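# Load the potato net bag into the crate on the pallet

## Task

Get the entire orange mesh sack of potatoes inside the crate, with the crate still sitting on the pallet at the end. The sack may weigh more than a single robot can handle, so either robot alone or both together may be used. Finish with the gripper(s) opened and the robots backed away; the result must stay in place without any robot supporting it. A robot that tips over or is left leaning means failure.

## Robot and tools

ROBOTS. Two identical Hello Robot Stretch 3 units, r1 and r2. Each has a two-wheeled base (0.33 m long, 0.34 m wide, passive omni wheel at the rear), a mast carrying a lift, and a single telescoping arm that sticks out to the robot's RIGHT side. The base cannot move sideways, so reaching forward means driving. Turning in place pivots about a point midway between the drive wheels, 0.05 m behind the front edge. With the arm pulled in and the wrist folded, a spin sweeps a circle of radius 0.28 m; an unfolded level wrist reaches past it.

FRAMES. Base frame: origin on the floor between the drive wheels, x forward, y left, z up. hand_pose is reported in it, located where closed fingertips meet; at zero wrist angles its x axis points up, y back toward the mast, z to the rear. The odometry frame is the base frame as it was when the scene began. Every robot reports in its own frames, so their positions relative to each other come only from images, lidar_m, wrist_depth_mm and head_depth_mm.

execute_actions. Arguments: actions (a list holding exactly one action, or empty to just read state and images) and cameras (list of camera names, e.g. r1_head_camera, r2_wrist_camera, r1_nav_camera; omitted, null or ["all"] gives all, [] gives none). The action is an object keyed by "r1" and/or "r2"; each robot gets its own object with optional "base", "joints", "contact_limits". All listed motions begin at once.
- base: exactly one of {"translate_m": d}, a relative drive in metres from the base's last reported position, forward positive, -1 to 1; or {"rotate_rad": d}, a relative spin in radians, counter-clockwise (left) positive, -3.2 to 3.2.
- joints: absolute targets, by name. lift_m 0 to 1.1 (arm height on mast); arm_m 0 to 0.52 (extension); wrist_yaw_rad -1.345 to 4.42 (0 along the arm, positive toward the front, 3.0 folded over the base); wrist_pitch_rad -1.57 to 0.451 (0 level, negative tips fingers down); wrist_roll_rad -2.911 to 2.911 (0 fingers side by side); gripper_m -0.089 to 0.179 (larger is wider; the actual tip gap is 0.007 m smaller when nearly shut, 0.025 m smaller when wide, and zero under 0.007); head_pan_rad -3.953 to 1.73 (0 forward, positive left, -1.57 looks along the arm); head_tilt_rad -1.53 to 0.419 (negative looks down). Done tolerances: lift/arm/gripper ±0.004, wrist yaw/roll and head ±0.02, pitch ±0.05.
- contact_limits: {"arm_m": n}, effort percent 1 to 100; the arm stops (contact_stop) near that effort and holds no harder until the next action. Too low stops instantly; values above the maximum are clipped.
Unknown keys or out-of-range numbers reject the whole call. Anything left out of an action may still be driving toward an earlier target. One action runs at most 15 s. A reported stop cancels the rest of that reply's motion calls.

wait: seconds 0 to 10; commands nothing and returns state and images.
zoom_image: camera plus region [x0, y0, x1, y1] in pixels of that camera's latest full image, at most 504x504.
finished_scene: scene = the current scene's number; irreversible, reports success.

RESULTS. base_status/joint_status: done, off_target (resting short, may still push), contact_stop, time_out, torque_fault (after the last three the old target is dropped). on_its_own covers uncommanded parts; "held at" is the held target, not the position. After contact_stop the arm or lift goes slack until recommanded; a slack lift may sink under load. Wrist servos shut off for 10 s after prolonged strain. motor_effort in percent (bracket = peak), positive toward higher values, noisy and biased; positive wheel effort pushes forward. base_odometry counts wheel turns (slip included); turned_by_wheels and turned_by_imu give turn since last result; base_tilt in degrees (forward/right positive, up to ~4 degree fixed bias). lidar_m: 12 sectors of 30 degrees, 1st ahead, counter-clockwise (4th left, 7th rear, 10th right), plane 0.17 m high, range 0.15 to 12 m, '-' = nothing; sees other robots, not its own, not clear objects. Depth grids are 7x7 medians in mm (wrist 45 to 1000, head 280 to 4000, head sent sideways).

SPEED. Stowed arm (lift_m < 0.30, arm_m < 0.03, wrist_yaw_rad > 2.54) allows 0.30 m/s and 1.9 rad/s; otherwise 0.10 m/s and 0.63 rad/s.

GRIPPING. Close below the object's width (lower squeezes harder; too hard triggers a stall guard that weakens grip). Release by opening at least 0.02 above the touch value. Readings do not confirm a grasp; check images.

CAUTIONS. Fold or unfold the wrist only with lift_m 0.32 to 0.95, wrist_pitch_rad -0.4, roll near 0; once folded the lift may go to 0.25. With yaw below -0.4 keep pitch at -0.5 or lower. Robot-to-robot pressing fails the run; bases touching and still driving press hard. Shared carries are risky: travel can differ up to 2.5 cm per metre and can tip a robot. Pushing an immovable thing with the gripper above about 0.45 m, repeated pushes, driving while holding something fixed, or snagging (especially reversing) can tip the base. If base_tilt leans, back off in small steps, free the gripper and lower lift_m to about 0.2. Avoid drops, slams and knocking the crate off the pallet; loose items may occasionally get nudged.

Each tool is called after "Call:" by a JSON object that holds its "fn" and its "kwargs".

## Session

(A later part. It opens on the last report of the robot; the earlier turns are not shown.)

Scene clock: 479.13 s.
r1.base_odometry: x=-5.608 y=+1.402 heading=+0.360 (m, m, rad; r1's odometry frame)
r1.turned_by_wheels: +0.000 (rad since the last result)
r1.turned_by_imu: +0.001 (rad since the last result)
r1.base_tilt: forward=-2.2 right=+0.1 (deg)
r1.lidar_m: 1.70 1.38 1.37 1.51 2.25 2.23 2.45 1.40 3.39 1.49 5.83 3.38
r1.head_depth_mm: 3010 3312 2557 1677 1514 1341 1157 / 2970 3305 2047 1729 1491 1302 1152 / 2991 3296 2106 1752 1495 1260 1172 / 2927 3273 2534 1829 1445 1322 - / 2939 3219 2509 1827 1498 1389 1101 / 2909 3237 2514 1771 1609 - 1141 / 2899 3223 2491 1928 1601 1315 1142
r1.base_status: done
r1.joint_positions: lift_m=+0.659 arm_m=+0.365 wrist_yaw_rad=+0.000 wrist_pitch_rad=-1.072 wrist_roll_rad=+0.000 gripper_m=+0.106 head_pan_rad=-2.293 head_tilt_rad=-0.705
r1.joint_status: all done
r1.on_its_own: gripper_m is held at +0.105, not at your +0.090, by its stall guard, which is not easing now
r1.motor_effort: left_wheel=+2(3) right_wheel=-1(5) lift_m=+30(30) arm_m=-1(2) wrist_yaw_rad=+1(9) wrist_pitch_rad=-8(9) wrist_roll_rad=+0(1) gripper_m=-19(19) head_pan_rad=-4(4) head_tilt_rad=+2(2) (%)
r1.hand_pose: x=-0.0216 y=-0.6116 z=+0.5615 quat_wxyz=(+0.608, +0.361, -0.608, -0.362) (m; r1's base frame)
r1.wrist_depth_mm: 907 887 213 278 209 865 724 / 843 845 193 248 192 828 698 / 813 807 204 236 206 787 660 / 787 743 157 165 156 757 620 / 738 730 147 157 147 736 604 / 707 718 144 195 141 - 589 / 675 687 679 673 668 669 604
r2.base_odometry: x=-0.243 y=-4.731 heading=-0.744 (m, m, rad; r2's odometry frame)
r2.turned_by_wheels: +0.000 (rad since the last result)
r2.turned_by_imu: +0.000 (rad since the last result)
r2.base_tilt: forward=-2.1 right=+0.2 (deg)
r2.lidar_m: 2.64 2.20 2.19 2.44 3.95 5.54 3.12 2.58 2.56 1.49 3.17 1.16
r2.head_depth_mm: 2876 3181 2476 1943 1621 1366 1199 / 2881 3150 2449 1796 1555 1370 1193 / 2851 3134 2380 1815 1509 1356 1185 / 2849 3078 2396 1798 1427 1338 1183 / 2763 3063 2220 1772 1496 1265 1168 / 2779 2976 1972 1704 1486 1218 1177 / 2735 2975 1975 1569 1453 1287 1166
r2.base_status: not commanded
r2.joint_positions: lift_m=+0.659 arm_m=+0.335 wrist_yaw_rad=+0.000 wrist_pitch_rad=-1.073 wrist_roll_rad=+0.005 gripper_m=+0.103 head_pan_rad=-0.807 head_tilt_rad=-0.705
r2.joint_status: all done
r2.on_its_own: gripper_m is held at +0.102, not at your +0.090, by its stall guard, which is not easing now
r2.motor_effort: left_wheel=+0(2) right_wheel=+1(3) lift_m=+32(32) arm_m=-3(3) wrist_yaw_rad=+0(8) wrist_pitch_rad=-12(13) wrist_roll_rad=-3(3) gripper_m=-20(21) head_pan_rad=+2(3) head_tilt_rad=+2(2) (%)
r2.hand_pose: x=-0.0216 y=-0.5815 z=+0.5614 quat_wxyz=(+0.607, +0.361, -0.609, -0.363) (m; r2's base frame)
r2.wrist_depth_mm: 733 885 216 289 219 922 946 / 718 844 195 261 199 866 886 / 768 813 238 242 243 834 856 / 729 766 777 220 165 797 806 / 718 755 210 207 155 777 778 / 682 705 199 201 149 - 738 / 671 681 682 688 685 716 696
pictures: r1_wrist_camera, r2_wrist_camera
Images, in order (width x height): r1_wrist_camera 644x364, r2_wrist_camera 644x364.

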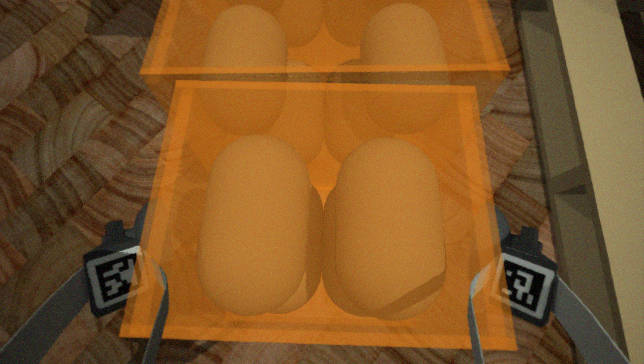

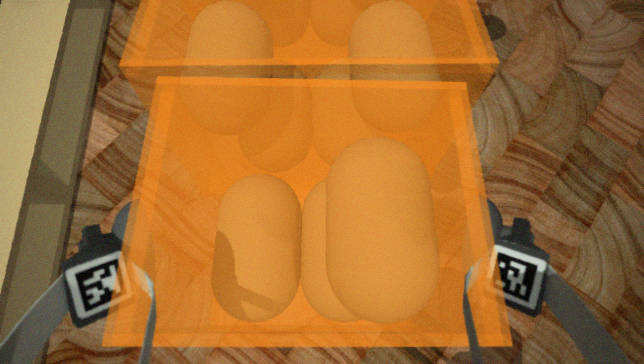

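Call:
{"fn": "execute_actions", "kwargs": {"actions": [{"r1": {"base": {"translate_m": -0.05}, "joints": {"wrist_yaw_rad": 0.0875}}, "r2": {"joints": {"wrist_yaw_rad": 0.0875}}}], "cameras": []}}

Call:
{"fn": "execute_actions", "kwargs": {"actions": [{"r1": {"base": {"translate_m": -0.05}, "joints": {"wrist_yaw_rad": 0.175}}, "r2": {"joints": {"wrist_yaw_rad": 0.175}}}], "cameras": []}}

Call:
{"fn": "execute_actions", "kwargs": {"actions": [{"r1": {"base": {"translate_m": -0.049}, "joints": {"wrist_yaw_rad": 0.2625, "arm_m": 0.37}}, "r2": {"joints": {"wrist_yaw_rad": 0.2625, "arm_m": 0.34}}}], "cameras": []}}

Call:
{"fn": "execute_actions", "kwargs": {"actions": [{"r1": {"base": {"translate_m": -0.048}, "joints": {"wrist_yaw_rad": 0.35, "arm_m": 0.378}}, "r2": {"joints": {"wrist_yaw_rad": 0.35, "arm_m": 0.348}}}], "cameras": ["r1_nav_camera", "r1_wrist_camera", "r2_nav_camera", "r2_wrist_camera"]}}

Scene clock: 493.70 s.
r1.base_odometry: x=-5.655 y=+1.384 heading=+0.360 (m, m, rad; r1's odometry frame)
r1.turned_by_wheels: +0.000 (rad since the last result)
r1.turned_by_imu: +0.002 (rad since the last result)
r1.base_tilt: forward=-2.3 right=+0.3 (deg)
r1.lidar_m: 1.74 1.42 1.41 1.54 2.20 2.19 2.41 1.36 3.36 1.49 5.77 3.45
r1.head_depth_mm: 2987 3397 2596 1670 1523 1343 1155 / 2985 3361 2609 1706 1511 1299 1152 / 2947 3252 2085 1733 1496 1232 1169 / 2963 3228 2537 1826 1471 1286 - / 2900 3250 2563 1812 1476 1387 1103 / 2933 3190 2501 1804 1561 - 1144 / 2924 3173 2520 1919 1602 1314 1141
r1.base_status: done
r1.joint_positions: lift_m=+0.659 arm_m=+0.365 wrist_yaw_rad=+0.088 wrist_pitch_rad=-1.072 wrist_roll_rad=+0.000 gripper_m=+0.106 head_pan_rad=-2.293 head_tilt_rad=-0.705
r1.joint_status: all done
r1.on_its_own: gripper_m is held at +0.105, not at your +0.090, by its stall guard, which is not easing now
r1.motor_effort: left_wheel=+3(3) right_wheel=-4(6) lift_m=+30(30) arm_m=-2(2) wrist_yaw_rad=-1(7) wrist_pitch_rad=-8(8) wrist_roll_rad=+0(1) gripper_m=-19(19) head_pan_rad=-3(4) head_tilt_rad=+2(1) (%)
r1.hand_pose: x=-0.0127 y=-0.6113 z=+0.5615 quat_wxyz=(+0.623, +0.388, -0.591, -0.334) (m; r1's base frame)
r1.wrist_depth_mm: 867 894 210 278 208 853 737 / 844 848 192 249 190 831 678 / 811 808 204 236 210 791 665 / 785 771 156 165 155 751 615 / 747 738 147 157 147 736 612 / 717 710 144 196 141 - 594 / 686 685 679 670 688 673 564
r2.base_odometry: x=-0.243 y=-4.731 heading=-0.744 (m, m, rad; r2's odometry frame)
r2.turned_by_wheels: +0.000 (rad since the last result)
r2.turned_by_imu: +0.001 (rad since the last result)
r2.base_tilt: forward=-2.1 right=+0.2 (deg)
r2.lidar_m: 2.65 2.20 2.19 2.44 3.93 5.55 3.10 2.58 2.57 1.49 3.18 1.17
r2.head_depth_mm: 2955 3141 2461 1951 1600 1367 1197 / 2936 3183 2467 1804 1568 1362 1195 / 2860 3129 2411 1812 1514 1372 1188 / 2819 3123 2405 1796 1425 1336 1184 / 2799 3044 2239 1757 1498 1272 1175 / 2784 3018 1980 1681 1475 1222 1184 / 2733 2930 1996 1564 1446 1286 1168
r2.base_status: not commanded
r2.joint_positions: lift_m=+0.659 arm_m=+0.335 wrist_yaw_rad=+0.088 wrist_pitch_rad=-1.071 wrist_roll_rad=+0.004 gripper_m=+0.103 head_pan_rad=-0.807 head_tilt_rad=-0.705
r2.joint_status: all done
r2.on_its_own: gripper_m is held at +0.102, not at your +0.090, by its stall guard, which is not easing now
r2.motor_effort: left_wheel=+1(1) right_wheel=-1(2) lift_m=+32(32) arm_m=-3(3) wrist_yaw_rad=+0(6) wrist_pitch_rad=-13(13) wrist_roll_rad=-2(3) gripper_m=-20(21) head_pan_rad=+2(3) head_tilt_rad=+3(2) (%)
r2.hand_pose: x=-0.0127 y=-0.5815 z=+0.5615 quat_wxyz=(+0.622, +0.387, -0.593, -0.335) (m; r2's base frame)
r2.wrist_depth_mm: 728 879 213 290 217 933 911 / 702 842 195 257 199 868 905 / 674 800 238 242 222 829 843 / 702 770 774 218 164 807 810 / 717 737 208 206 155 772 770 / 690 705 199 200 150 - 739 / 675 682 687 676 692 700 704
pictures: none
No camera images: the call's "cameras" was empty. Leave "cameras" out to get every camera's image.

Scene clock: 495.17 s.
r1.base_odometry: x=-5.702 y=+1.367 heading=+0.360 (m, m, rad; r1's odometry frame)
r1.turned_by_wheels: +0.000 (rad since the last result)
r1.turned_by_imu: +0.001 (rad since the last result)
r1.base_tilt: forward=-2.2 right=+0.1 (deg)
r1.lidar_m: 1.77 1.45 1.44 1.58 2.17 2.15 2.38 1.32 1.37 1.49 5.74 3.53
r1.head_depth_mm: 2999 3306 2623 1692 1490 1350 1154 / 2986 3261 2627 1684 1506 1297 1156 / 2915 3223 2069 1709 1491 1225 1167 / 2898 3259 2528 1752 1498 1252 - / 2938 3245 2536 1825 1444 1362 1101 / 2853 3250 2529 1810 1521 - 1139 / 2872 3216 2496 1927 1629 1321 1141
r1.base_status: done
r1.joint_positions: lift_m=+0.659 arm_m=+0.365 wrist_yaw_rad=+0.176 wrist_pitch_rad=-1.063 wrist_roll_rad=-0.001 gripper_m=+0.106 head_pan_rad=-2.293 head_tilt_rad=-0.705
r1.joint_status: all done
r1.on_its_own: gripper_m is held at +0.105, not at your +0.090, by its stall guard, which is not easing now
r1.motor_effort: left_wheel=+4(4) right_wheel=-7(10) lift_m=+31(30) arm_m=-1(2) wrist_yaw_rad=-1(7) wrist_pitch_rad=-11(11) wrist_roll_rad=+0(1) gripper_m=-19(19) head_pan_rad=-4(4) head_tilt_rad=+1(2) (%)
r1.hand_pose: x=-0.0035 y=-0.6122 z=+0.5624 quat_wxyz=(+0.639, +0.411, -0.575, -0.304) (m; r1's base frame)
r1.wrist_depth_mm: 900 911 210 278 206 896 748 / 870 839 191 246 190 810 708 / 810 811 207 233 211 780 654 / 802 763 156 164 156 754 623 / 747 727 147 158 146 725 605 / 701 681 145 198 142 - 577 / 668 678 673 671 658 655 551
r2.base_odometry: x=-0.243 y=-4.731 heading=-0.743 (m, m, rad; r2's odometry frame)
r2.turned_by_wheels: +0.000 (rad since the last result)
r2.turned_by_imu: +0.000 (rad since the last result)
r2.base_tilt: forward=-2.2 right=+0.2 (deg)
r2.lidar_m: 2.63 2.20 2.19 2.45 3.96 5.54 3.11 2.58 2.57 1.49 3.17 1.17
r2.head_depth_mm: 2938 3198 2471 1947 1600 1363 1199 / 2862 3185 2448 1797 1563 1362 1193 / 2860 3125 2419 1806 1515 1367 1189 / 2810 3133 2378 1803 1441 1320 1180 / 2797 3053 2253 1780 1500 1271 1177 / 2776 2981 1969 1701 1499 1217 1181 / 2743 3018 1981 1560 1447 1290 1159
r2.base_status: not commanded
r2.joint_positions: lift_m=+0.659 arm_m=+0.335 wrist_yaw_rad=+0.176 wrist_pitch_rad=-1.062 wrist_roll_rad=+0.003 gripper_m=+0.103 head_pan_rad=-0.807 head_tilt_rad=-0.705
r2.joint_status: all done
r2.on_its_own: gripper_m is held at +0.102, not at your +0.090, by its stall guard, which is not easing now
r2.motor_effort: left_wheel=+3(2) right_wheel=-5(5) lift_m=+31(32) arm_m=-4(4) wrist_yaw_rad=-1(6) wrist_pitch_rad=-17(17) wrist_roll_rad=-2(2) gripper_m=-20(20) head_pan_rad=+2(3) head_tilt_rad=+2(2) (%)
r2.hand_pose: x=-0.0034 y=-0.5825 z=+0.5625 quat_wxyz=(+0.638, +0.410, -0.577, -0.304) (m; r2's base frame)
r2.wrist_depth_mm: 758 875 212 289 217 934 947 / 702 847 195 257 199 879 892 / 670 803 237 240 835 840 837 / 656 769 769 218 164 804 811 / 713 738 208 206 154 772 754 / 684 708 199 201 151 - 740 / 674 682 682 687 694 703 703
pictures: none
No camera images: the call's "cameras" was empty. Leave "cameras" out to get every camera's image.

Scene clock: 496.70 s.
r1.base_odometry: x=-5.748 y=+1.350 heading=+0.361 (m, m, rad; r1's odometry frame)
r1.turned_by_wheels: +0.000 (rad since the last result)
r1.turned_by_imu: +0.001 (rad since the last result)
r1.base_tilt: forward=-2.2 right=+0.2 (deg)
r1.lidar_m: 1.81 1.48 1.47 1.61 2.12 2.12 2.33 1.27 1.34 1.49 5.70 3.57
r1.head_depth_mm: 2945 3267 2601 1801 1500 1331 1153 / 2933 3213 2566 1641 1514 1301 1152 / 2844 3185 2594 1664 1491 1245 1148 / 2882 3212 2561 1750 1488 1229 - / 2841 3162 2534 1820 1427 1308 1097 / 2851 3165 2529 1819 1489 - 1139 / 2833 3166 2515 1907 1594 1314 1132
r1.base_status: done
r1.joint_positions: lift_m=+0.659 arm_m=+0.370 wrist_yaw_rad=+0.264 wrist_pitch_rad=-1.061 wrist_roll_rad=-0.001 gripper_m=+0.106 head_pan_rad=-2.293 head_tilt_rad=-0.705
r1.joint_status: all done
r1.on_its_own: gripper_m is held at +0.105, not at your +0.090, by its stall guard, which is not easing now
r1.motor_effort: left_wheel=+4(5) right_wheel=-9(11) lift_m=+30(29) arm_m=-1(0) wrist_yaw_rad=-1(7) wrist_pitch_rad=-11(11) wrist_roll_rad=+0(0) gripper_m=-19(19) head_pan_rad=-3(4) head_tilt_rad=+2(1) (%)
r1.hand_pose: x=+0.0055 y=-0.6156 z=+0.5626 quat_wxyz=(+0.652, +0.435, -0.557, -0.275) (m; r1's base frame)
r1.wrist_depth_mm: 914 927 207 279 207 885 727 / 866 848 190 244 191 846 707 / 788 818 201 235 212 784 666 / 779 763 156 165 156 763 636 / 743 738 146 156 147 712 595 / 712 701 144 197 142 - 584 / 677 684 671 672 666 656 549
r2.base_odometry: x=-0.243 y=-4.731 heading=-0.743 (m, m, rad; r2's odometry frame)
r2.turned_by_wheels: +0.000 (rad since the last result)
r2.turned_by_imu: +0.000 (rad since the last result)
r2.base_tilt: forward=-2.1 right=+0.1 (deg)
r2.lidar_m: 2.64 2.20 2.19 2.45 3.95 5.58 3.10 2.58 2.57 1.49 3.18 1.17
r2.head_depth_mm: 2941 3143 2453 1936 1610 1372 1191 / 2897 3182 2451 1805 1556 1372 1190 / 2846 3114 2447 1818 1515 1356 1190 / 2808 3061 2434 1805 1437 1330 1184 / 2814 3053 2209 1765 1495 1271 1181 / 2771 2967 1960 1691 1495 1215 1177 / 2743 2937 1944 1559 1456 1279 1174
r2.base_status: not commanded
r2.joint_positions: lift_m=+0.659 arm_m=+0.340 wrist_yaw_rad=+0.265 wrist_pitch_rad=-1.060 wrist_roll_rad=+0.003 gripper_m=+0.103 head_pan_rad=-0.807 head_tilt_rad=-0.705
r2.joint_status: all done
r2.on_its_own: gripper_m is held at +0.102, not at your +0.090, by its stall guard, which is not easing now
r2.motor_effort: left_wheel=+4(4) right_wheel=-7(8) lift_m=+32(32) arm_m=-3(2) wrist_yaw_rad=-2(5) wrist_pitch_rad=-17(17) wrist_roll_rad=-1(2) gripper_m=-20(20) head_pan_rad=+3(3) head_tilt_rad=+2(2) (%)
r2.hand_pose: x=+0.0056 y=-0.5858 z=+0.5626 quat_wxyz=(+0.651, +0.435, -0.558, -0.275) (m; r2's base frame)
r2.wrist_depth_mm: 755 759 212 289 218 929 935 / 708 841 196 256 199 876 903 / 666 800 237 241 819 845 848 / 647 774 770 218 164 782 820 / 703 742 208 206 154 775 770 / 692 708 200 201 150 - 738 / 670 673 677 699 689 701 702
pictures: none
No camera images: the call's "cameras" was empty. Leave "cameras" out to get every camera's image.

Scene clock: 498.17 s.
r1.base_odometry: x=-5.793 y=+1.333 heading=+0.361 (m, m, rad; r1's odometry frame)
r1.turned_by_wheels: +0.000 (rad since the last result)
r1.turned_by_imu: +0.001 (rad since the last result)
r1.base_tilt: forward=-2.1 right=+0.1 (deg)
r1.lidar_m: 1.85 1.51 1.50 1.65 2.09 2.08 2.29 1.23 1.29 1.50 5.65 3.62
r1.head_depth_mm: 2916 3264 2622 1771 1476 1337 1154 / 2889 3263 2561 1617 1501 1301 1150 / 2859 3199 2546 1650 1475 1252 1150 / 2871 3196 2546 1693 1496 1191 - / 2806 3164 2528 1827 1451 1248 1098 / 2784 3115 2516 1817 1453 - 1143 / 2813 3118 2473 1910 1524 1304 1134
r1.base_status: done
r1.joint_positions: lift_m=+0.659 arm_m=+0.378 wrist_yaw_rad=+0.351 wrist_pitch_rad=-1.061 wrist_roll_rad=-0.002 gripper_m=+0.106 head_pan_rad=-2.293 head_tilt_rad=-0.705
r1.joint_status: all done
r1.on_its_own: gripper_m is held at +0.105, not at your +0.090, by its stall guard, which is not easing now
r1.motor_effort: left_wheel=+6(6) right_wheel=-11(14) lift_m=+29(30) arm_m=+0(3) wrist_yaw_rad=-1(5) wrist_pitch_rad=-11(11) wrist_roll_rad=+1(0) gripper_m=-19(19) head_pan_rad=-4(4) head_tilt_rad=+1(1) (%)
r1.hand_pose: x=+0.0142 y=-0.6208 z=+0.5625 quat_wxyz=(+0.664, +0.459, -0.537, -0.246) (m; r1's base frame)
r1.wrist_depth_mm: 899 888 208 277 206 888 886 / 840 844 191 246 191 860 697 / 810 807 205 235 215 795 654 / 798 782 155 165 155 762 625 / 740 725 146 157 146 714 603 / 676 710 144 198 142 - 572 / 684 671 670 666 664 645 662
r2.base_odometry: x=-0.243 y=-4.731 heading=-0.743 (m, m, rad; r2's odometry frame)
r2.turned_by_wheels: +0.000 (rad since the last result)
r2.turned_by_imu: +0.000 (rad since the last result)
r2.base_tilt: forward=-2.2 right=+0.1 (deg)
r2.lidar_m: 2.64 2.20 2.19 2.45 3.94 5.55 3.11 2.58 2.57 1.50 3.18 1.17
r2.head_depth_mm: 2949 3194 2431 1952 1612 1353 1199 / 2868 3142 2453 1783 1567 1360 1188 / 2856 3163 2392 1824 1508 1358 1184 / 2834 3051 2423 1798 1438 1330 1187 / 2789 3032 2242 1774 1505 1270 1184 / 2791 3005 1969 1698 1483 1214 1179 / 2703 2964 1970 1560 1456 1281 1180
r2.base_status: not commanded
r2.joint_positions: lift_m=+0.659 arm_m=+0.348 wrist_yaw_rad=+0.353 wrist_pitch_rad=-1.060 wrist_roll_rad=+0.002 gripper_m=+0.103 head_pan_rad=-0.807 head_tilt_rad=-0.705
r2.joint_status: all done
r2.on_its_own: gripper_m is held at +0.102, not at your +0.090, by its stall guard, which is not easing now
r2.motor_effort: left_wheel=+5(4) right_wheel=-10(10) lift_m=+32(32) arm_m=-3(2) wrist_yaw_rad=-2(4) wrist_pitch_rad=-17(17) wrist_roll_rad=-1(1) gripper_m=-20(20) head_pan_rad=+2(2) head_tilt_rad=+2(2) (%)
r2.hand_pose: x=+0.0144 y=-0.5910 z=+0.5626 quat_wxyz=(+0.663, +0.459, -0.538, -0.246) (m; r2's base frame)
r2.wrist_depth_mm: 758 751 212 290 218 940 959 / 718 722 195 256 200 889 906 / 675 808 237 240 821 843 840 / 643 783 781 217 164 807 816 / 705 743 208 207 155 775 773 / 693 713 200 201 150 - 734 / 670 682 687 700 694 705 708
pictures: r1_nav_camera (sideways: a quarter turn counterclockwise sets it upright), r1_wrist_camera, r2_nav_camera (sideways: a quarter turn counterclockwise sets it upright), r2_wrist_camera
Images, in order (width x height): r1_nav_camera 672x504, r1_wrist_camera 644x364, r2_nav_camera 672x504, r2_wrist_camera 644x364.

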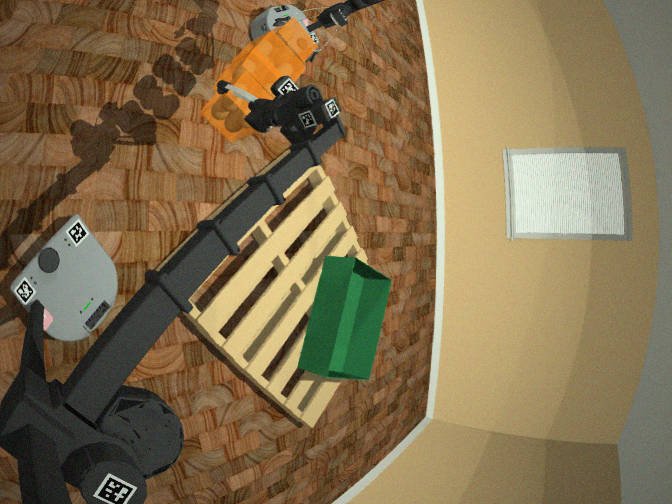

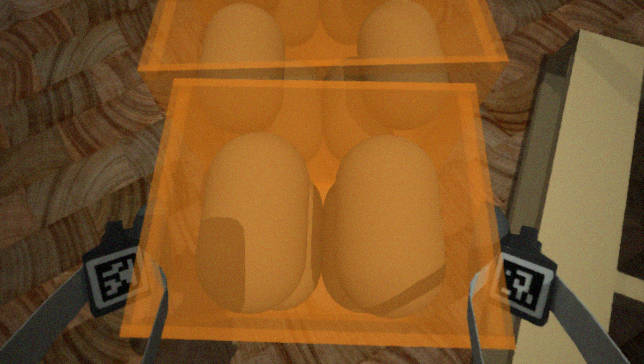

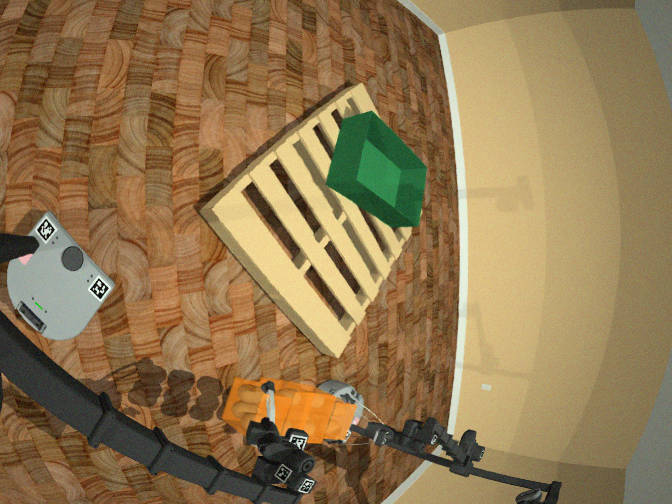

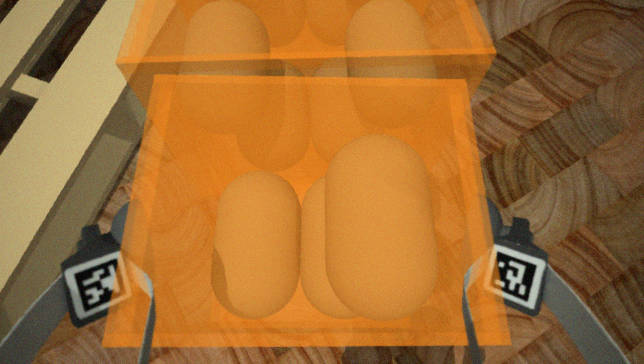

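Call:
{"fn": "execute_actions", "kwargs": {"actions": [{"r1": {"base": {"translate_m": -0.2}, "joints": {"head_pan_rad": -2.7, "head_tilt_rad": -1.15}}, "r2": {"base": {"translate_m": 0.2}, "joints": {"head_pan_rad": -0.5, "head_tilt_rad": -1.15}}}], "cameras": ["r1_head_camera", "r2_head_camera", "r1_wrist_camera"]}}

Scene clock: 511.07 s.
r1.base_odometry: x=-5.980 y=+1.262 heading=+0.362 (m, m, rad; r1's odometry frame)
r1.turned_by_wheels: +0.000 (rad since the last result)
r1.turned_by_imu: +0.004 (rad since the last result)
r1.base_tilt: forward=-2.3 right=+0.1 (deg)
r1.lidar_m: 2.00 1.64 1.63 1.79 1.94 1.92 2.13 1.05 1.11 1.51 5.46 3.91
r1.head_depth_mm: 1952 1730 1556 1464 - - 1094 / 1930 1724 1554 1441 - - 1113 / 1926 1592 1514 1405 1319 - 1102 / 1905 1582 1424 1370 - - 1103 / 1574 1421 1416 1302 - 1139 1091 / 1560 1419 1426 1285 1221 1170 1090 / 1560 1419 1390 1282 1249 1168 1085
r1.base_status: done
r1.joint_positions: lift_m=+0.659 arm_m=+0.378 wrist_yaw_rad=+0.352 wrist_pitch_rad=-1.055 wrist_roll_rad=-0.002 gripper_m=+0.106 head_pan_rad=-2.693 head_tilt_rad=-1.136
r1.joint_status: all done
r1.on_its_own: gripper_m is held at +0.105, not at your +0.090, by its stall guard, which is not easing now
r1.motor_effort: left_wheel=+5(6) right_wheel=-11(19) lift_m=+30(30) arm_m=-1(2) wrist_yaw_rad=-1(3) wrist_pitch_rad=-13(13) wrist_roll_rad=+1(1) gripper_m=-19(20) head_pan_rad=-4(33) head_tilt_rad=-5(25) (%)
r1.hand_pose: x=+0.0148 y=-0.6223 z=+0.5633 quat_wxyz=(+0.665, +0.458, -0.538, -0.243) (m; r1's base frame)
r1.wrist_depth_mm: 921 890 209 279 207 744 903 / 836 873 190 248 190 708 701 / 841 796 205 235 214 679 677 / 777 766 156 164 155 653 659 / 732 747 146 157 146 680 620 / 712 707 144 199 142 - 593 / 680 671 660 679 559 558 578
r2.base_odometry: x=-0.096 y=-4.866 heading=-0.743 (m, m, rad; r2's odometry frame)
r2.turned_by_wheels: +0.000 (rad since the last result)
r2.turned_by_imu: -0.001 (rad since the last result)
r2.base_tilt: forward=-2.1 right=+0.1 (deg)
r2.lidar_m: 2.48 2.07 2.06 2.30 3.73 5.71 3.29 2.71 2.70 1.50 1.53 0.99
r2.head_depth_mm: 1748 1570 1405 1366 1294 1211 1150 / 1585 1542 1426 1298 1295 1210 1134 / 1624 1510 1404 1267 1286 1212 - / 1609 1414 1396 1298 1272 1219 - / 1522 1422 1397 1361 1278 1199 - / 1643 1493 1466 1371 1266 1181 1102 / 1755 1599 1481 1366 1262 1171 1102
r2.base_status: done
r2.joint_positions: lift_m=+0.659 arm_m=+0.348 wrist_yaw_rad=+0.353 wrist_pitch_rad=-1.054 wrist_roll_rad=+0.002 gripper_m=+0.103 head_pan_rad=-0.507 head_tilt_rad=-1.136
r2.joint_status: all done
r2.on_its_own: gripper_m is held at +0.102, not at your +0.090, by its stall guard, which is not easing now
r2.motor_effort: left_wheel=+6(10) right_wheel=-13(14) lift_m=+32(32) arm_m=-3(3) wrist_yaw_rad=-2(2) wrist_pitch_rad=-20(20) wrist_roll_rad=-1(1) gripper_m=-20(20) head_pan_rad=+2(18) head_tilt_rad=-5(26) (%)
r2.hand_pose: x=+0.0149 y=-0.5925 z=+0.5633 quat_wxyz=(+0.664, +0.457, -0.540, -0.244) (m; r2's base frame)
r2.wrist_depth_mm: 764 765 213 291 218 941 961 / 707 723 195 257 200 897 908 / 685 696 237 241 820 847 857 / 645 642 652 218 164 809 804 / 738 636 208 206 154 777 778 / 710 695 199 202 150 - 735 / 555 673 687 696 699 701 706
pictures: r1_head_camera (sideways: a quarter turn clockwise sets it upright), r1_wrist_camera, r2_head_camera (sideways: a quarter turn clockwise sets it upright)
Images, in order (width x height): r1_head_camera 896x504, r1_wrist_camera 644x364, r2_head_camera 896x504.

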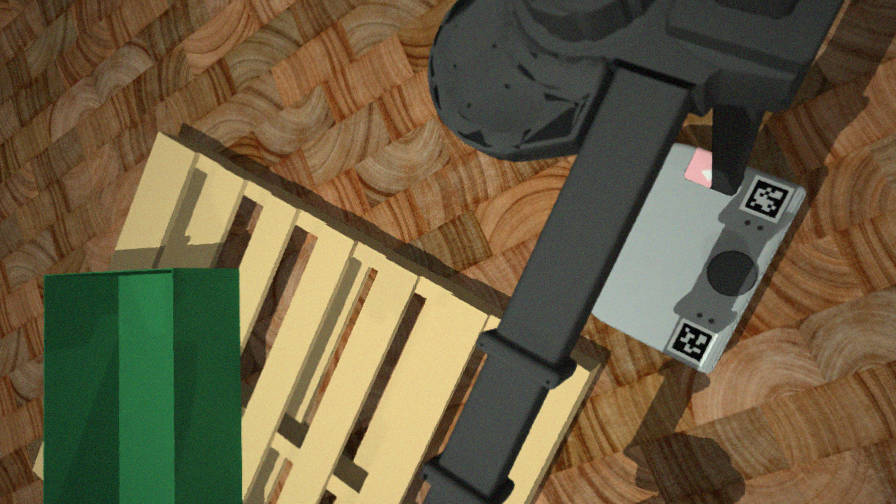

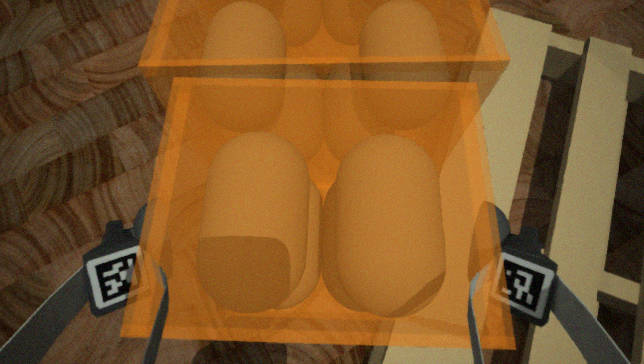

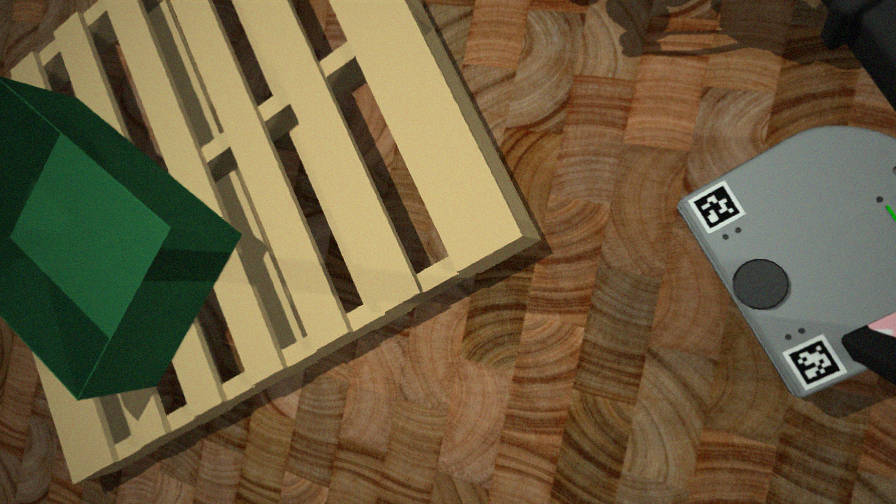

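Call:
{"fn": "execute_actions", "kwargs": {"actions": [{"r1": {"base": {"translate_m": -0.5}, "joints": {"arm_m": 0.4}}, "r2": {"base": {"translate_m": 0.5}, "joints": {"arm_m": 0.336}}}], "cameras": ["r1_head_camera", "r2_head_camera", "r1_wrist_camera"]}}

Scene clock: 525.10 s.
r1.base_odometry: x=-6.447 y=+1.085 heading=+0.362 (m, m, rad; r1's odometry frame)
r1.turned_by_wheels: +0.000 (rad since the last result)
r1.turned_by_imu: +0.008 (rad since the last result)
r1.base_tilt: forward=-2.2 right=+0.1 (deg)
r1.lidar_m: 2.39 1.96 1.95 1.88 1.55 1.54 1.70 0.64 0.64 0.91 4.91 4.66
r1.head_depth_mm: 1946 1742 1561 1447 - - 1085 / 1932 1723 1554 1446 - - 1098 / 1919 1710 1547 1403 1311 - 1095 / 1917 1689 1412 1376 - - 1097 / 1890 1697 1416 1310 - 1135 1095 / 1905 1641 1358 1265 1151 1156 1091 / 1871 1397 1371 1277 1205 1066 1071
r1.base_status: done
r1.joint_positions: lift_m=+0.659 arm_m=+0.400 wrist_yaw_rad=+0.352 wrist_pitch_rad=-1.056 wrist_roll_rad=-0.002 gripper_m=+0.106 head_pan_rad=-2.693 head_tilt_rad=-1.136
r1.joint_status: all done
r1.on_its_own: gripper_m is held at +0.105, not at your +0.090, by its stall guard, which is not easing now
r1.motor_effort: left_wheel=+5(5) right_wheel=-11(18) lift_m=+30(30) arm_m=-1(0) wrist_yaw_rad=-3(2) wrist_pitch_rad=-13(13) wrist_roll_rad=+1(1) gripper_m=-19(19) head_pan_rad=-3(4) head_tilt_rad=-6(6) (%)
r1.hand_pose: x=+0.0147 y=-0.6440 z=+0.5631 quat_wxyz=(+0.664, +0.458, -0.538, -0.244) (m; r1's base frame)
r1.wrist_depth_mm: 918 901 210 278 205 763 870 / 880 867 192 247 190 693 541 / 825 819 209 235 211 542 646 / 785 782 155 165 155 566 610 / 752 739 146 158 146 542 581 / 704 580 144 198 142 - 470 / 672 568 566 626 563 657 480
r2.base_odometry: x=+0.273 y=-5.205 heading=-0.742 (m, m, rad; r2's odometry frame)
r2.turned_by_wheels: +0.000 (rad since the last result)
r2.turned_by_imu: -0.004 (rad since the last result)
r2.base_tilt: forward=-2.1 right=+0.1 (deg)
r2.lidar_m: 2.10 1.74 1.73 1.92 3.11 6.08 3.68 3.03 3.03 1.51 0.65 0.68
r2.head_depth_mm: 1837 1465 1382 1314 1255 1091 1141 / 1837 1491 1361 1245 1202 1123 1132 / 1818 1420 1308 1333 1196 1215 - / 1820 1487 1316 1292 1271 1216 - / 1804 1635 1403 1375 1276 1199 - / 1787 1615 1479 1363 1268 1182 1105 / 1780 1610 1482 1358 1266 1173 1107
r2.base_status: done
r2.joint_positions: lift_m=+0.659 arm_m=+0.337 wrist_yaw_rad=+0.352 wrist_pitch_rad=-1.055 wrist_roll_rad=+0.002 gripper_m=+0.103 head_pan_rad=-0.507 head_tilt_rad=-1.136
r2.joint_status: all done
r2.on_its_own: gripper_m is held at +0.102, not at your +0.090, by its stall guard, which is not easing now
r2.motor_effort: left_wheel=+6(9) right_wheel=-13(14) lift_m=+32(32) arm_m=-11(13) wrist_yaw_rad=-2(2) wrist_pitch_rad=-19(20) wrist_roll_rad=-1(1) gripper_m=-20(20) head_pan_rad=+2(3) head_tilt_rad=-6(6) (%)
r2.hand_pose: x=+0.0148 y=-0.5809 z=+0.5632 quat_wxyz=(+0.664, +0.457, -0.539, -0.244) (m; r2's base frame)
r2.wrist_depth_mm: 737 742 212 289 220 793 975 / 701 695 195 255 201 873 894 / 661 663 236 241 677 830 847 / 633 640 643 218 164 795 805 / 522 622 208 205 155 770 776 / 702 590 200 201 150 - 731 / 563 574 662 669 574 698 705
pictures: r1_head_camera (sideways: a quarter turn clockwise sets it upright), r1_wrist_camera, r2_head_camera (sideways: a quarter turn clockwise sets it upright)
Images, in order (width x height): r1_head_camera 896x504, r1_wrist_camera 644x364, r2_head_camera 896x504.

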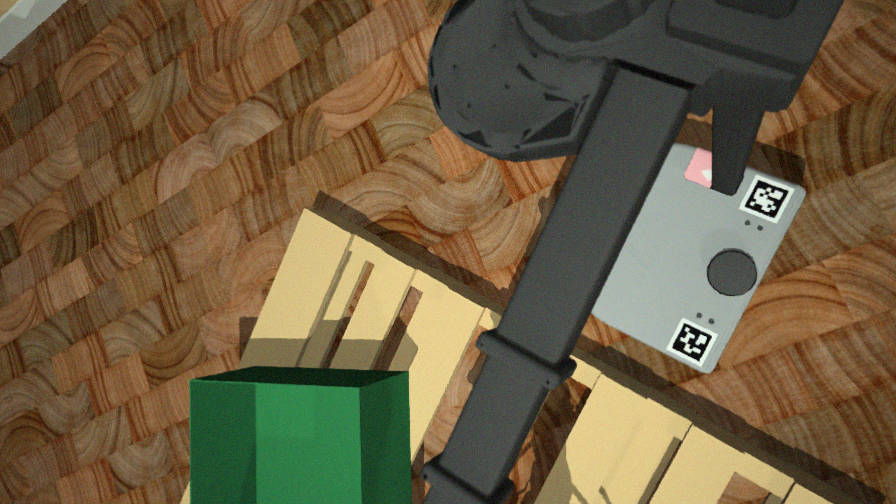

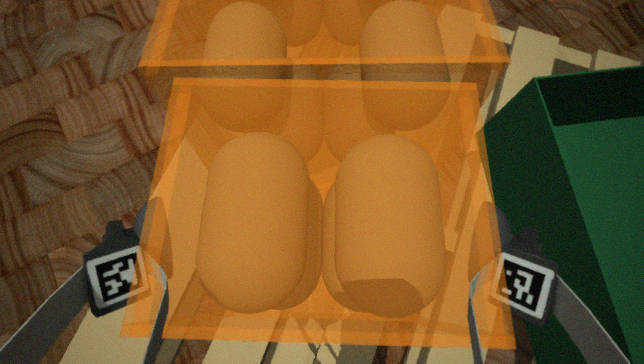

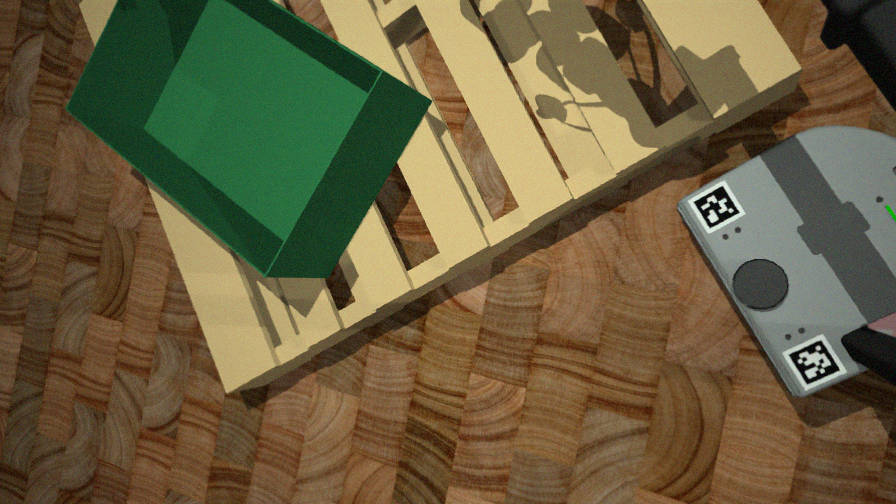

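Call:
{"fn": "execute_actions", "kwargs": {"actions": [{"r1": {"base": {"translate_m": -0.5}, "joints": {"arm_m": 0.415, "head_pan_rad": -1.5, "head_tilt_rad": -0.95}}, "r2": {"base": {"translate_m": 0.5}, "joints": {"arm_m": 0.33, "head_pan_rad": -1.3, "head_tilt_rad": -0.95}}}]}}

Scene clock: 538.27 s.
r1.base_odometry: x=-6.915 y=+0.907 heading=+0.363 (m, m, rad; r1's odometry frame)
r1.turned_by_wheels: +0.000 (rad since the last result)
r1.turned_by_imu: +0.008 (rad since the last result)
r1.base_tilt: forward=-2.2 right=+0.2 (deg)
r1.lidar_m: 2.77 2.28 2.27 1.41 1.16 1.15 1.28 2.03 0.57 0.45 0.79 5.36
r1.head_depth_mm: 2452 2214 1836 1575 1376 1232 1103 / 2541 2187 1875 1589 - - - / 2672 2237 1396 1384 1235 1158 - / 2657 2163 1069 1342 1205 1152 - / 1015 1826 1406 1388 1285 1152 1088 / 2471 2130 1636 1441 1258 1134 1090 / 2645 2158 1677 1416 1254 1161 1082
r1.base_status: done
r1.joint_positions: lift_m=+0.659 arm_m=+0.415 wrist_yaw_rad=+0.352 wrist_pitch_rad=-1.062 wrist_roll_rad=-0.002 gripper_m=+0.106 head_pan_rad=-1.507 head_tilt_rad=-0.952
r1.joint_status: all done
r1.on_its_own: gripper_m is held at +0.105, not at your +0.090, by its stall guard, which is not easing now
r1.motor_effort: left_wheel=+4(4) right_wheel=-10(17) lift_m=+31(30) arm_m=-1(0) wrist_yaw_rad=-3(1) wrist_pitch_rad=-11(13) wrist_roll_rad=+0(1) gripper_m=-19(19) head_pan_rad=+4(55) head_tilt_rad=+1(13) (%)
r1.hand_pose: x=+0.0142 y=-0.6577 z=+0.5625 quat_wxyz=(+0.664, +0.460, -0.537, -0.246) (m; r1's base frame)
r1.wrist_depth_mm: 748 763 210 277 207 901 860 / 716 707 193 247 191 671 826 / 693 666 205 235 208 565 766 / 649 648 157 165 155 522 762 / 749 605 147 158 146 468 729 / 604 589 144 197 142 - 693 / 681 566 543 566 550 501 658
r2.base_odometry: x=+0.641 y=-5.542 heading=-0.742 (m, m, rad; r2's odometry frame)
r2.turned_by_wheels: +0.000 (rad since the last result)
r2.turned_by_imu: -0.004 (rad since the last result)
r2.base_tilt: forward=-2.1 right=+0.2 (deg)
r2.lidar_m: 1.70 1.41 1.40 1.56 2.49 6.47 4.07 3.37 0.57 0.43 0.42 2.26
r2.head_depth_mm: 2519 2075 - 1525 - - - / 2481 2074 1837 1326 1220 1217 1134 / 959 1736 1047 967 1246 1126 1153 / 2312 1843 1419 1376 1231 1152 - / 2374 2024 1472 1375 1221 1187 1112 / 2268 2025 1724 1371 1285 1192 1107 / 2172 1993 1733 1505 1216 1193 1106
r2.base_status: done
r2.joint_positions: lift_m=+0.659 arm_m=+0.331 wrist_yaw_rad=+0.352 wrist_pitch_rad=-1.061 wrist_roll_rad=+0.002 gripper_m=+0.103 head_pan_rad=-1.293 head_tilt_rad=-0.952
r2.joint_status: all done
r2.on_its_own: gripper_m is held at +0.102, not at your +0.090, by its stall guard, which is not easing now
r2.motor_effort: left_wheel=+6(11) right_wheel=-13(15) lift_m=+31(32) arm_m=-11(12) wrist_yaw_rad=-2(1) wrist_pitch_rad=-17(20) wrist_roll_rad=-1(1) gripper_m=-20(21) head_pan_rad=-2(27) head_tilt_rad=+1(14) (%)
r2.hand_pose: x=+0.0143 y=-0.5735 z=+0.5625 quat_wxyz=(+0.663, +0.459, -0.538, -0.246) (m; r2's base frame)
r2.wrist_depth_mm: 906 638 214 289 220 786 816 / 859 640 197 257 200 750 752 / 805 608 237 242 470 704 707 / 759 573 636 219 165 676 681 / 605 596 209 206 154 656 649 / 582 565 199 201 150 - 617 / 637 469 563 510 477 629 633
pictures: r1_head_camera (sideways: a quarter turn clockwise sets it upright), r1_nav_camera (sideways: a quarter turn counterclockwise sets it upright), r1_wrist_camera, r2_head_camera (sideways: a quarter turn clockwise sets it upright), r2_nav_camera (sideways: a quarter turn counterclockwise sets it upright), r2_wrist_camera
Images, in order (width x height): r1_head_camera 896x504, r1_nav_camera 672x504, r1_wrist_camera 644x364, r2_head_camera 896x504, r2_nav_camera 672x504, r2_wrist_camera 644x364.

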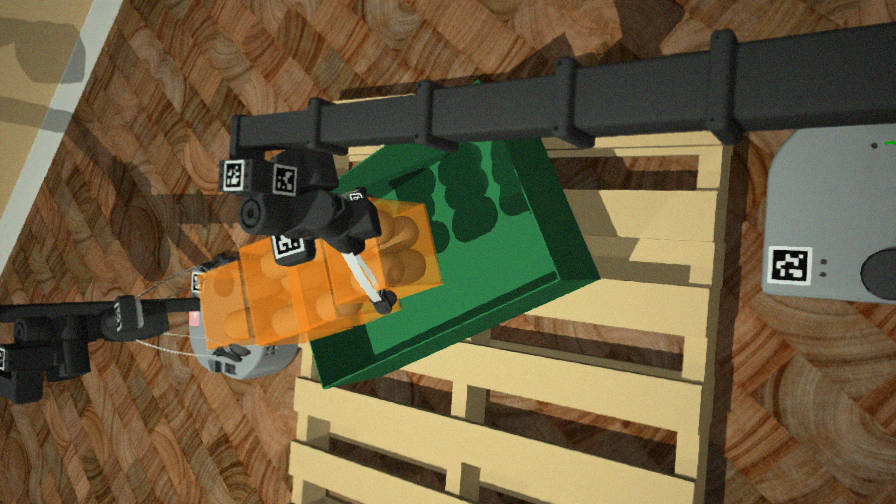

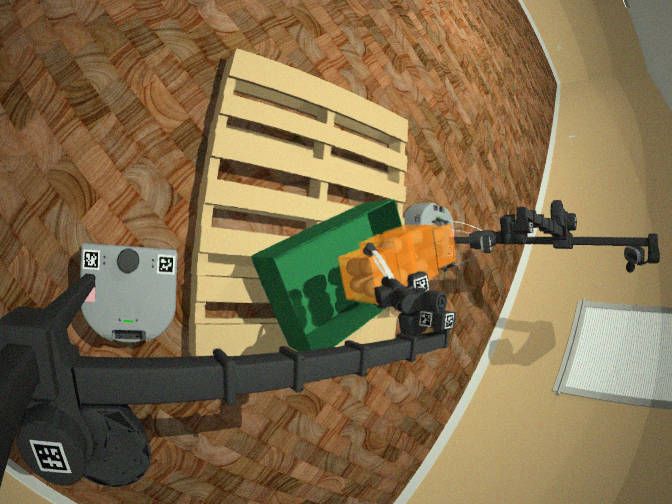

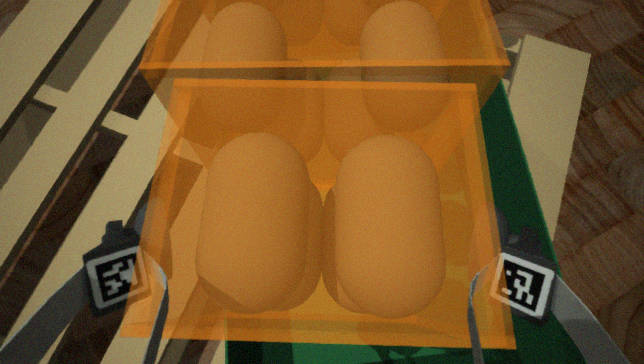

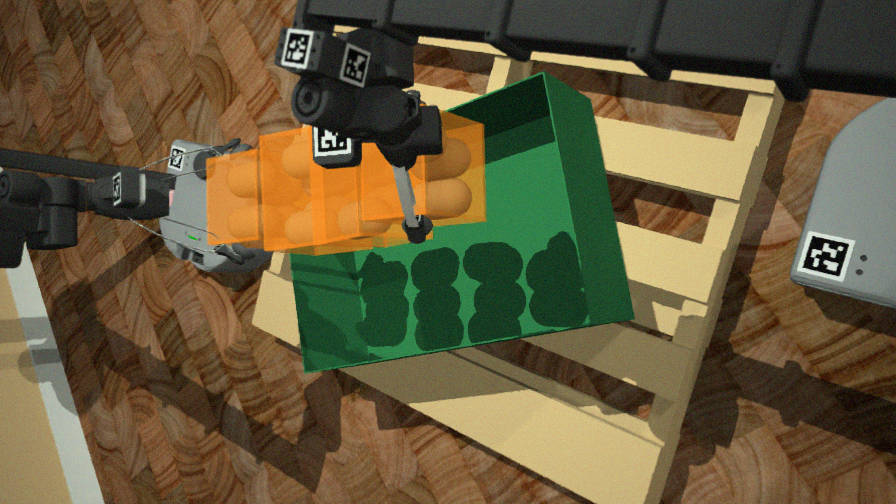

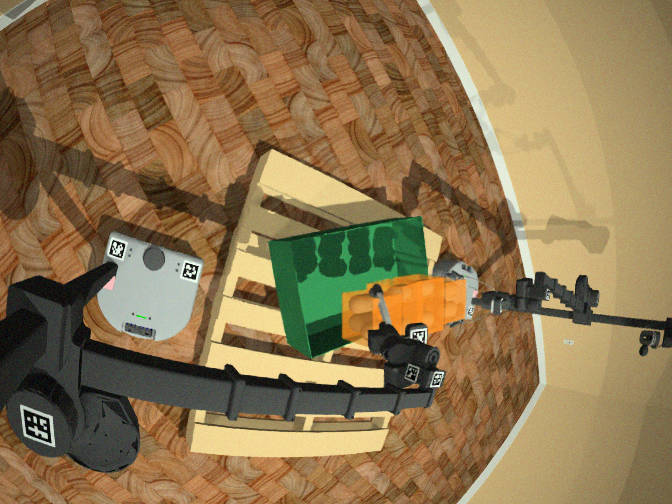

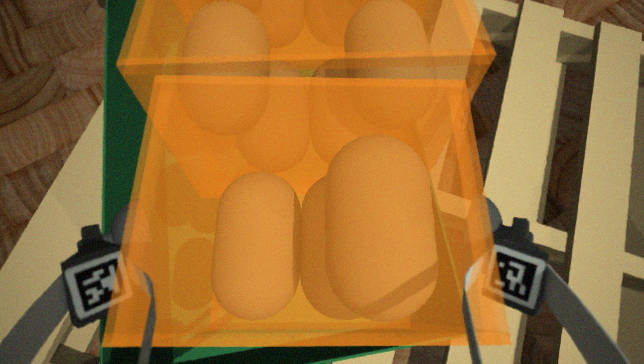

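Call:
{"fn": "execute_actions", "kwargs": {"actions": [{"r1": {"base": {"translate_m": -0.07}}, "r2": {"base": {"translate_m": 0.07}}}], "cameras": []}}

Call:
{"fn": "execute_actions", "kwargs": {"actions": [{"r1": {"joints": {"lift_m": 0.5}}, "r2": {"joints": {"lift_m": 0.5}}}], "cameras": ["r1_head_camera", "r2_head_camera", "r1_wrist_camera", "r2_wrist_camera"]}}

Scene clock: 574.97 s.
r1.base_odometry: x=-6.980 y=+0.882 heading=+0.363 (m, m, rad; r1's odometry frame)
r1.turned_by_wheels: +0.000 (rad since the last result)
r1.turned_by_imu: +0.002 (rad since the last result)
r1.base_tilt: forward=-2.2 right=+0.1 (deg)
r1.lidar_m: 2.83 2.33 2.32 1.34 1.11 1.10 1.22 1.93 0.61 0.46 0.50 5.42
r1.head_depth_mm: 2390 2191 1845 1566 1366 1228 1094 / 2588 2175 1882 1615 - - - / 2618 2229 1552 1341 1236 1150 - / 2710 2175 1074 1339 1199 1147 - / 1433 1812 1394 1390 1213 1159 1093 / 2482 2130 1573 1383 1287 1153 1086 / 2627 2126 1659 1410 1271 1151 1082
r1.base_status: done
r1.joint_positions: lift_m=+0.659 arm_m=+0.415 wrist_yaw_rad=+0.352 wrist_pitch_rad=-1.062 wrist_roll_rad=-0.002 gripper_m=+0.106 head_pan_rad=-1.507 head_tilt_rad=-0.952
r1.joint_status: not commanded
r1.on_its_own: gripper_m is held at +0.105, not at your +0.090, by its stall guard, which is not easing now
r1.motor_effort: left_wheel=+4(5) right_wheel=-10(18) lift_m=+31(30) arm_m=-1(1) wrist_yaw_rad=-3(2) wrist_pitch_rad=-11(11) wrist_roll_rad=+1(1) gripper_m=-19(19) head_pan_rad=+4(4) head_tilt_rad=+1(1) (%)
r1.hand_pose: x=+0.0142 y=-0.6577 z=+0.5625 quat_wxyz=(+0.664, +0.459, -0.537, -0.246) (m; r1's base frame)
r1.wrist_depth_mm: 753 743 211 278 207 865 893 / 705 716 192 248 191 683 838 / 686 678 208 234 211 662 787 / 661 641 156 166 154 619 762 / 611 734 147 158 146 723 715 / 584 578 144 198 141 - 686 / 571 569 535 552 514 441 667
r2.base_odometry: x=+0.693 y=-5.590 heading=-0.741 (m, m, rad; r2's odometry frame)
r2.turned_by_wheels: +0.000 (rad since the last result)
r2.turned_by_imu: +0.000 (rad since the last result)
r2.base_tilt: forward=-2.1 right=+0.1 (deg)
r2.lidar_m: 1.66 1.37 1.36 1.51 2.41 6.50 4.15 3.42 0.52 0.40 0.39 2.20
r2.head_depth_mm: 2520 2061 - 1426 - - - / 2497 2063 1854 1321 1205 1133 1142 / 962 1735 1048 973 1249 1181 1157 / 2324 1835 1410 1380 1232 1178 - / 2359 2031 1624 1377 1281 1173 1114 / 2270 2015 1725 1490 1240 1192 1113 / 2173 1992 1734 1503 1348 1199 1112
r2.base_status: done
r2.joint_positions: lift_m=+0.659 arm_m=+0.331 wrist_yaw_rad=+0.353 wrist_pitch_rad=-1.061 wrist_roll_rad=+0.002 gripper_m=+0.103 head_pan_rad=-1.293 head_tilt_rad=-0.952
r2.joint_status: not commanded
r2.on_its_own: gripper_m is held at +0.102, not at your +0.090, by its stall guard, which is not easing now
r2.motor_effort: left_wheel=+7(10) right_wheel=-13(15) lift_m=+32(31) arm_m=-11(11) wrist_yaw_rad=-2(1) wrist_pitch_rad=-17(17) wrist_roll_rad=-1(1) gripper_m=-21(20) head_pan_rad=-2(2) head_tilt_rad=+1(1) (%)
r2.hand_pose: x=+0.0143 y=-0.5735 z=+0.5625 quat_wxyz=(+0.663, +0.459, -0.538, -0.246) (m; r2's base frame)
r2.wrist_depth_mm: 887 877 214 289 220 793 807 / 846 857 196 257 200 745 746 / 809 673 236 242 482 697 709 / 771 635 571 218 164 665 678 / 735 480 208 206 155 646 648 / 704 440 199 201 150 - 619 / 556 575 553 570 559 462 593
pictures: none
No camera images: the call's "cameras" was empty. Leave "cameras" out to get every camera's image.

Scene clock: 577.27 s.
r1.base_odometry: x=-6.980 y=+0.882 heading=+0.363 (m, m, rad; r1's odometry frame)
r1.turned_by_wheels: +0.000 (rad since the last result)
r1.turned_by_imu: +0.001 (rad since the last result)
r1.base_tilt: forward=-2.2 right=+0.2 (deg)
r1.lidar_m: 2.83 2.33 2.32 1.34 1.11 1.10 1.22 1.93 0.61 0.46 0.50 5.44
r1.head_depth_mm: 2392 2212 1831 1568 1375 1223 1098 / 2552 2182 1824 1528 1349 1196 1103 / 2648 2174 1870 1363 1254 1155 - / 2664 2162 1439 1256 1202 1152 - / 1605 1693 1453 1366 1228 1152 1089 / 2566 2071 1570 1390 1286 1149 1083 / 2641 2130 1670 1404 1279 1148 1082
r1.base_status: not commanded
r1.joint_positions: lift_m=+0.500 arm_m=+0.415 wrist_yaw_rad=+0.352 wrist_pitch_rad=-1.061 wrist_roll_rad=-0.002 gripper_m=+0.106 head_pan_rad=-1.507 head_tilt_rad=-0.952
r1.joint_status: all done
r1.on_its_own: gripper_m is held at +0.105, not at your +0.090, by its stall guard, which is not easing now
r1.motor_effort: left_wheel=+4(4) right_wheel=-9(10) lift_m=+23(24) arm_m=-1(1) wrist_yaw_rad=-2(3) wrist_pitch_rad=-11(11) wrist_roll_rad=+0(0) gripper_m=-19(19) head_pan_rad=+4(4) head_tilt_rad=+1(1) (%)
r1.hand_pose: x=+0.0142 y=-0.6577 z=+0.4030 quat_wxyz=(+0.664, +0.459, -0.537, -0.246) (m; r1's base frame)
r1.wrist_depth_mm: 616 374 210 276 208 364 534 / 521 363 191 248 191 348 517 / 492 351 208 236 209 351 604 / 544 334 155 165 154 372 581 / 456 305 146 157 146 352 282 / 436 344 143 198 141 - 260 / 244 303 402 400 403 392 248
r2.base_odometry: x=+0.693 y=-5.590 heading=-0.741 (m, m, rad; r2's odometry frame)
r2.turned_by_wheels: +0.000 (rad since the last result)
r2.turned_by_imu: +0.000 (rad since the last result)
r2.base_tilt: forward=-2.1 right=+0.1 (deg)
r2.lidar_m: 1.65 1.37 1.35 1.51 2.40 6.52 4.15 3.40 0.52 0.40 0.40 2.20
r2.head_depth_mm: 2498 2074 1676 1494 1273 1140 1106 / 2480 2057 1666 - 1259 1126 - / 2261 1726 1401 1138 1235 1181 1151 / 2368 1734 1452 1332 1231 1170 - / 2316 2008 1598 1379 1282 1175 1121 / 2277 2042 1733 1494 1243 1185 1111 / 2178 2003 1726 1511 1344 1199 1108
r2.base_status: not commanded
r2.joint_positions: lift_m=+0.500 arm_m=+0.331 wrist_yaw_rad=+0.353 wrist_pitch_rad=-1.061 wrist_roll_rad=+0.002 gripper_m=+0.103 head_pan_rad=-1.293 head_tilt_rad=-0.952
r2.joint_status: all done
r2.on_its_own: gripper_m is held at +0.102, not at your +0.090, by its stall guard, which is not easing now
r2.motor_effort: left_wheel=+6(6) right_wheel=-13(13) lift_m=+22(29) arm_m=-11(11) wrist_yaw_rad=-2(2) wrist_pitch_rad=-17(17) wrist_roll_rad=-1(1) gripper_m=-20(20) head_pan_rad=-2(2) head_tilt_rad=+0(1) (%)
r2.hand_pose: x=+0.0143 y=-0.5735 z=+0.4031 quat_wxyz=(+0.663, +0.459, -0.538, -0.246) (m; r2's base frame)
r2.wrist_depth_mm: 692 444 214 288 219 372 593 / 649 415 196 257 200 363 551 / 486 397 237 241 488 375 515 / 465 379 457 219 164 386 479 / 444 424 208 206 155 352 303 / 430 410 199 200 151 - 280 / 241 323 411 416 415 409 270
pictures: r1_head_camera (sideways: a quarter turn clockwise sets it upright), r1_wrist_camera, r2_head_camera (sideways: a quarter turn clockwise sets it upright), r2_wrist_camera
Images, in order (width x height): r1_head_camera 896x504, r1_wrist_camera 644x364, r2_head_camera 896x504, r2_wrist_camera 644x364.

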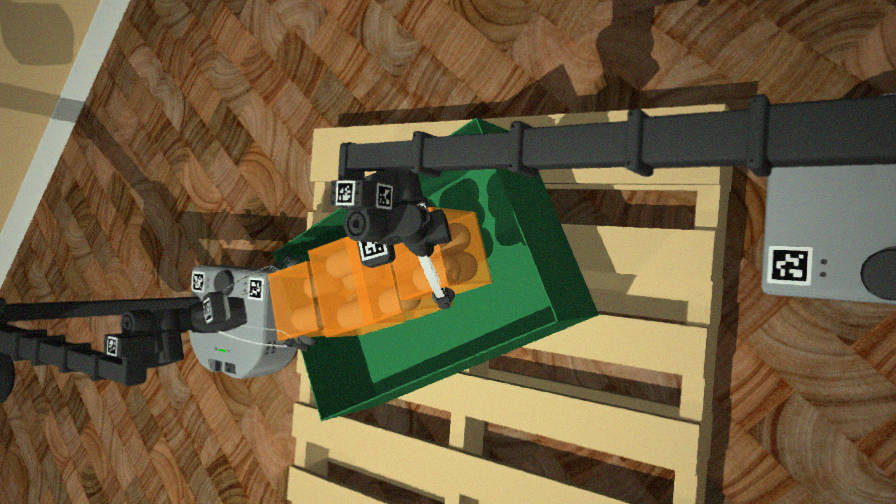

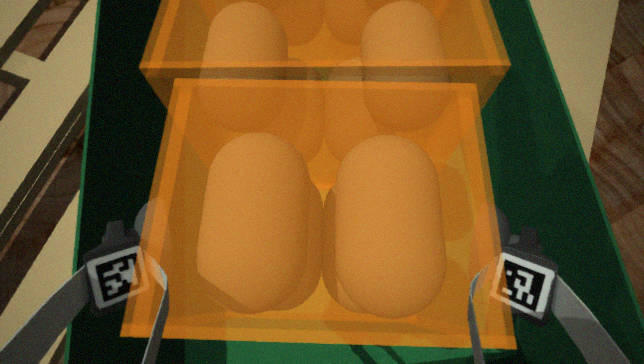

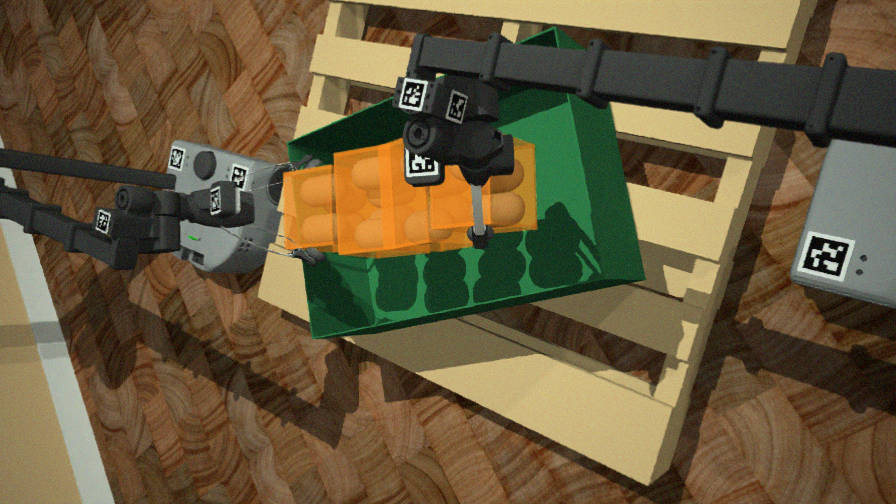

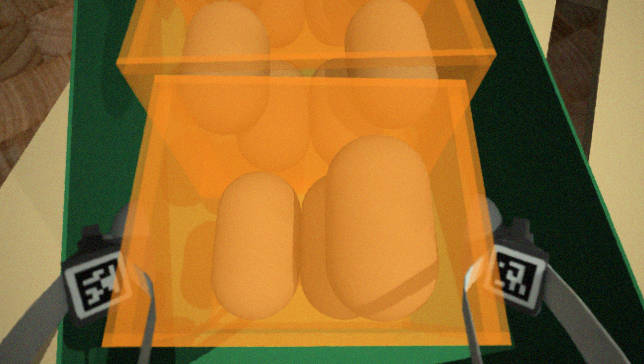

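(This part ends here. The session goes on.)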